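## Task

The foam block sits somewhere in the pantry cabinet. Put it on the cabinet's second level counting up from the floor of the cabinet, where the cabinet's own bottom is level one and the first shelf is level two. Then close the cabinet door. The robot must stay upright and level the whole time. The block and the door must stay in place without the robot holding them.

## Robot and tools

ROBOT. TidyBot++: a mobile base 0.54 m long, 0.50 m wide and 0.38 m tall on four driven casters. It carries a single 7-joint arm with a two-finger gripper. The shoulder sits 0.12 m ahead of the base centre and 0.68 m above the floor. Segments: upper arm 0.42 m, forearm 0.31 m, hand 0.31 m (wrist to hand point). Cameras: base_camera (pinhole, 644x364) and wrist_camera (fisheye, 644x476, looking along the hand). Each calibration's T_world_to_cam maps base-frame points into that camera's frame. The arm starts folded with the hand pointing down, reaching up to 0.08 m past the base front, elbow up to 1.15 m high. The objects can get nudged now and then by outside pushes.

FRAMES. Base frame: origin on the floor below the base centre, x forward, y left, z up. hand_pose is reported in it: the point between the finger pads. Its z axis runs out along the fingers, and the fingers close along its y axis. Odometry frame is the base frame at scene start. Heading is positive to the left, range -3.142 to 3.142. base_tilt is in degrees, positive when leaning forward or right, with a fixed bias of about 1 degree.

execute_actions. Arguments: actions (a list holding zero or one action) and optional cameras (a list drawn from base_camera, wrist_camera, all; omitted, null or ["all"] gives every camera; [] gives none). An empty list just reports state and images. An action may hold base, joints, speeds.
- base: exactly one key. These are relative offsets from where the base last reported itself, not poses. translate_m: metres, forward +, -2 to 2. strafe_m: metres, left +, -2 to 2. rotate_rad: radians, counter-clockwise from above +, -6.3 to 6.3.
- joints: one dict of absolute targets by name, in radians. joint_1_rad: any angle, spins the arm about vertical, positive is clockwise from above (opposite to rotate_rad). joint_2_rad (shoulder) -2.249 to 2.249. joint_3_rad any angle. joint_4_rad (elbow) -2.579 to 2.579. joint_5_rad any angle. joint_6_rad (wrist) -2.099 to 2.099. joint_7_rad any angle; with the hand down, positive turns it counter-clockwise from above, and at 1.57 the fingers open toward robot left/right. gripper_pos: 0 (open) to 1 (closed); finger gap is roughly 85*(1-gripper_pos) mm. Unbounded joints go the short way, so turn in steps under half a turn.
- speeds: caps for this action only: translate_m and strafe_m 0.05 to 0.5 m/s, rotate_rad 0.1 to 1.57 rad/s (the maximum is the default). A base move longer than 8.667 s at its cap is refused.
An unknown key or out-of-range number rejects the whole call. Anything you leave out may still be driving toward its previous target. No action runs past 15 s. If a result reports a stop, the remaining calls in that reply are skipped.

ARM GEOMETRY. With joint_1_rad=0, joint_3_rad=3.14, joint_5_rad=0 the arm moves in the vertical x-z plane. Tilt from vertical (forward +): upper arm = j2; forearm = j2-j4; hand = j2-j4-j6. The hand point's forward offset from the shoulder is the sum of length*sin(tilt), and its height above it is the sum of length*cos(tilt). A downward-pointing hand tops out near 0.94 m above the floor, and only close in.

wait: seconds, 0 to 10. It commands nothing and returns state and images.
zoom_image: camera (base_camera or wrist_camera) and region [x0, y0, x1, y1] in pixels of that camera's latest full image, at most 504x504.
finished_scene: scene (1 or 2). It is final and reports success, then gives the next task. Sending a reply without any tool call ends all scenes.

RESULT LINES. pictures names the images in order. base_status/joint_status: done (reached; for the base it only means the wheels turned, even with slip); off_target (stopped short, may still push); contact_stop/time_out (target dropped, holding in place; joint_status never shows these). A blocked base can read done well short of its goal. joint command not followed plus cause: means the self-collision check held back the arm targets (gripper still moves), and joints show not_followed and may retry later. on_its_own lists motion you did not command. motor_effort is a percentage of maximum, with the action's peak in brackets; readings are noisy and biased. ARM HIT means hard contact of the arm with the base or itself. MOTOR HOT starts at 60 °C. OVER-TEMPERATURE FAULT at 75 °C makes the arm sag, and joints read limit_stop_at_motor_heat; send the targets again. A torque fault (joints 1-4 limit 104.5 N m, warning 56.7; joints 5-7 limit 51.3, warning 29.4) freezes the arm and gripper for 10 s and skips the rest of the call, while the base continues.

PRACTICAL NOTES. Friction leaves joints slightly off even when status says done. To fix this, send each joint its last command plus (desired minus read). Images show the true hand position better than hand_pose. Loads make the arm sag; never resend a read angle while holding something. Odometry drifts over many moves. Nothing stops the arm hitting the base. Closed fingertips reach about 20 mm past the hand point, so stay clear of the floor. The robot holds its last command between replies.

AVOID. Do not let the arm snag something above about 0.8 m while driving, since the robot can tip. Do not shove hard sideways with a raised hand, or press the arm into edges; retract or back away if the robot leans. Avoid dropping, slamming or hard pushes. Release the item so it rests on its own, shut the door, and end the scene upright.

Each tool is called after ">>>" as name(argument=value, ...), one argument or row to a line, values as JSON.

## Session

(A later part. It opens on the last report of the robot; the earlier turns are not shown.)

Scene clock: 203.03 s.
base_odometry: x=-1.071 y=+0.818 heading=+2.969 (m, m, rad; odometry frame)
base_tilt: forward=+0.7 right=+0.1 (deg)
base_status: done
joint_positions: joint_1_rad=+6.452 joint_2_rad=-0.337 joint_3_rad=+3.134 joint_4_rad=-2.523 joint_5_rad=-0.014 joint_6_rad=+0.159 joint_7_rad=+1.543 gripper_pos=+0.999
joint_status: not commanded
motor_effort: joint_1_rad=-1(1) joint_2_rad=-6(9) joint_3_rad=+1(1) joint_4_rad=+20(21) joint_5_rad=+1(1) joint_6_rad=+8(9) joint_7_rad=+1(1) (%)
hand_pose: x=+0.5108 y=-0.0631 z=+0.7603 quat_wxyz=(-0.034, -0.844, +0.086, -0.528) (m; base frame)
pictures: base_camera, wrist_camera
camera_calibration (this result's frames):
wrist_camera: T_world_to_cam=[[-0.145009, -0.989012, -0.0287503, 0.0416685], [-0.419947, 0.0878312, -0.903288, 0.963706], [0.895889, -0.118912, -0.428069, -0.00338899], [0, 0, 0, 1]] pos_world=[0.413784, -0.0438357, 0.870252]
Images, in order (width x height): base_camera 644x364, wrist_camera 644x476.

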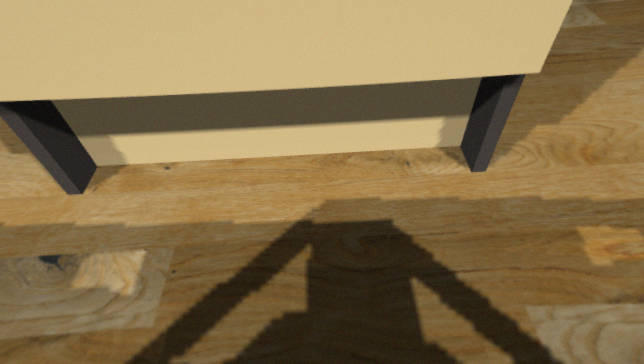

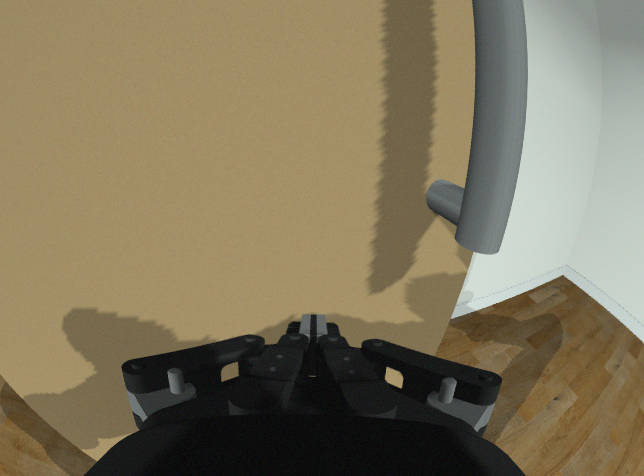

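Still a touch short; a small final push.

>>> execute_actions(
  actions=[
    {"base":{"translate_m":0.05},"speeds":{"translate_m":0.08}},
  ],
)

>>> execute_actions(
  actions=[
    {"base":{"translate_m":-0.15}},
  ],
)

Scene clock: 206.67 s.
base_odometry: x=-1.118 y=+0.826 heading=+2.969 (m, m, rad; odometry frame)
base_tilt: forward=+0.7 right=+0.1 (deg)
base_status: translate_m time_out (by the wheels' count: +0.048 of +0.050)
joint_positions: joint_1_rad=+6.459 joint_2_rad=-0.395 joint_3_rad=+3.156 joint_4_rad=-2.572 joint_5_rad=-0.014 joint_6_rad=+0.036 joint_7_rad=+1.543 gripper_pos=+0.999
joint_status: not commanded
motor_effort: joint_1_rad=-6(8) joint_2_rad=+6(13) joint_3_rad=-3(5) joint_4_rad=+29(34) joint_5_rad=+0(1) joint_6_rad=+21(27) joint_7_rad=+1(1) (%)
hand_pose: x=+0.4714 y=-0.0667 z=+0.7229 quat_wxyz=(-0.033, -0.872, +0.103, -0.478) (m; base frame)
pictures: base_camera, wrist_camera
camera_calibration (this result's frames):
wrist_camera: T_world_to_cam=[[-0.174725, -0.983813, -0.0397846, 0.0536659], [-0.514894, 0.125737, -0.847983, 0.920956], [0.839259, -0.127679, -0.528529, 0.114215], [0, 0, 0, 1]] pos_world=[0.387716, -0.0484179, 0.843456]
Images, in order (width x height): base_camera 644x364, wrist_camera 644x476.

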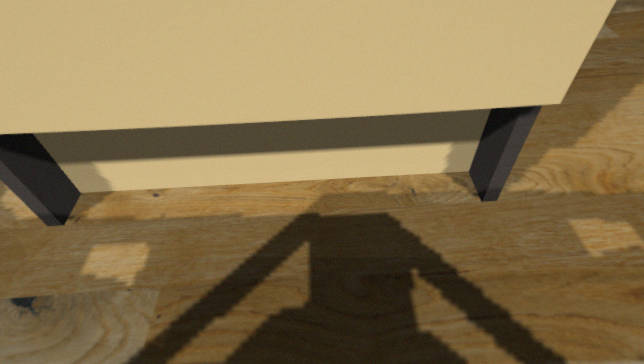

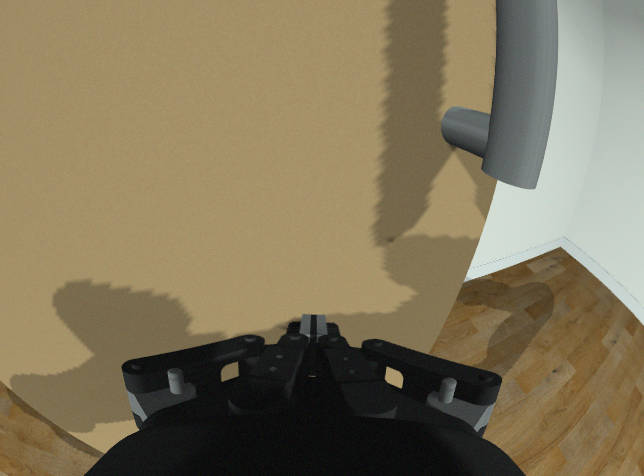

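not run: a stop came earlier in this reply.

Firm contact: the door is shut.

>>> execute_actions(
  actions=[
    {"base":{"translate_m":-0.15}},
  ],
  cameras=["base_camera"],
)

>>> finished_scene(
  scene=1,
)

Scene clock: 209.60 s.
base_odometry: x=-0.970 y=+0.800 heading=+2.969 (m, m, rad; odometry frame)
base_tilt: forward=+0.7 right=+0.1 (deg)
base_status: done
joint_positions: joint_1_rad=+6.446 joint_2_rad=-0.337 joint_3_rad=+3.149 joint_4_rad=-2.527 joint_5_rad=-0.014 joint_6_rad=+0.083 joint_7_rad=+1.543 gripper_pos=+0.999
joint_status: not commanded
motor_effort: joint_1_rad=-1(6) joint_2_rad=-7(9) joint_3_rad=+1(3) joint_4_rad=+19(29) joint_5_rad=+0(1) joint_6_rad=+8(20) joint_7_rad=+1(1) (%)
hand_pose: x=+0.4982 y=-0.0640 z=+0.7376 quat_wxyz=(-0.031, -0.864, +0.093, -0.494) (m; base frame)
pictures: base_camera
Images, in order (width x height): base_camera 644x364.

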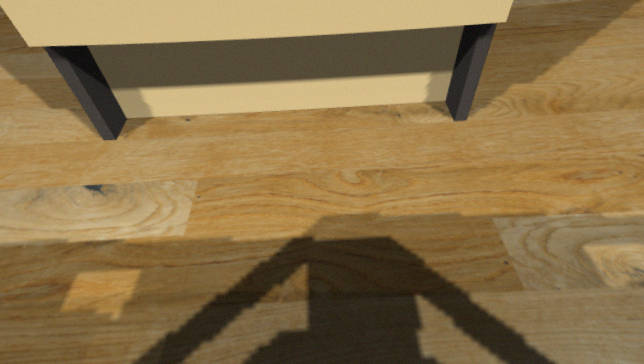

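The scene is finished: the task was done.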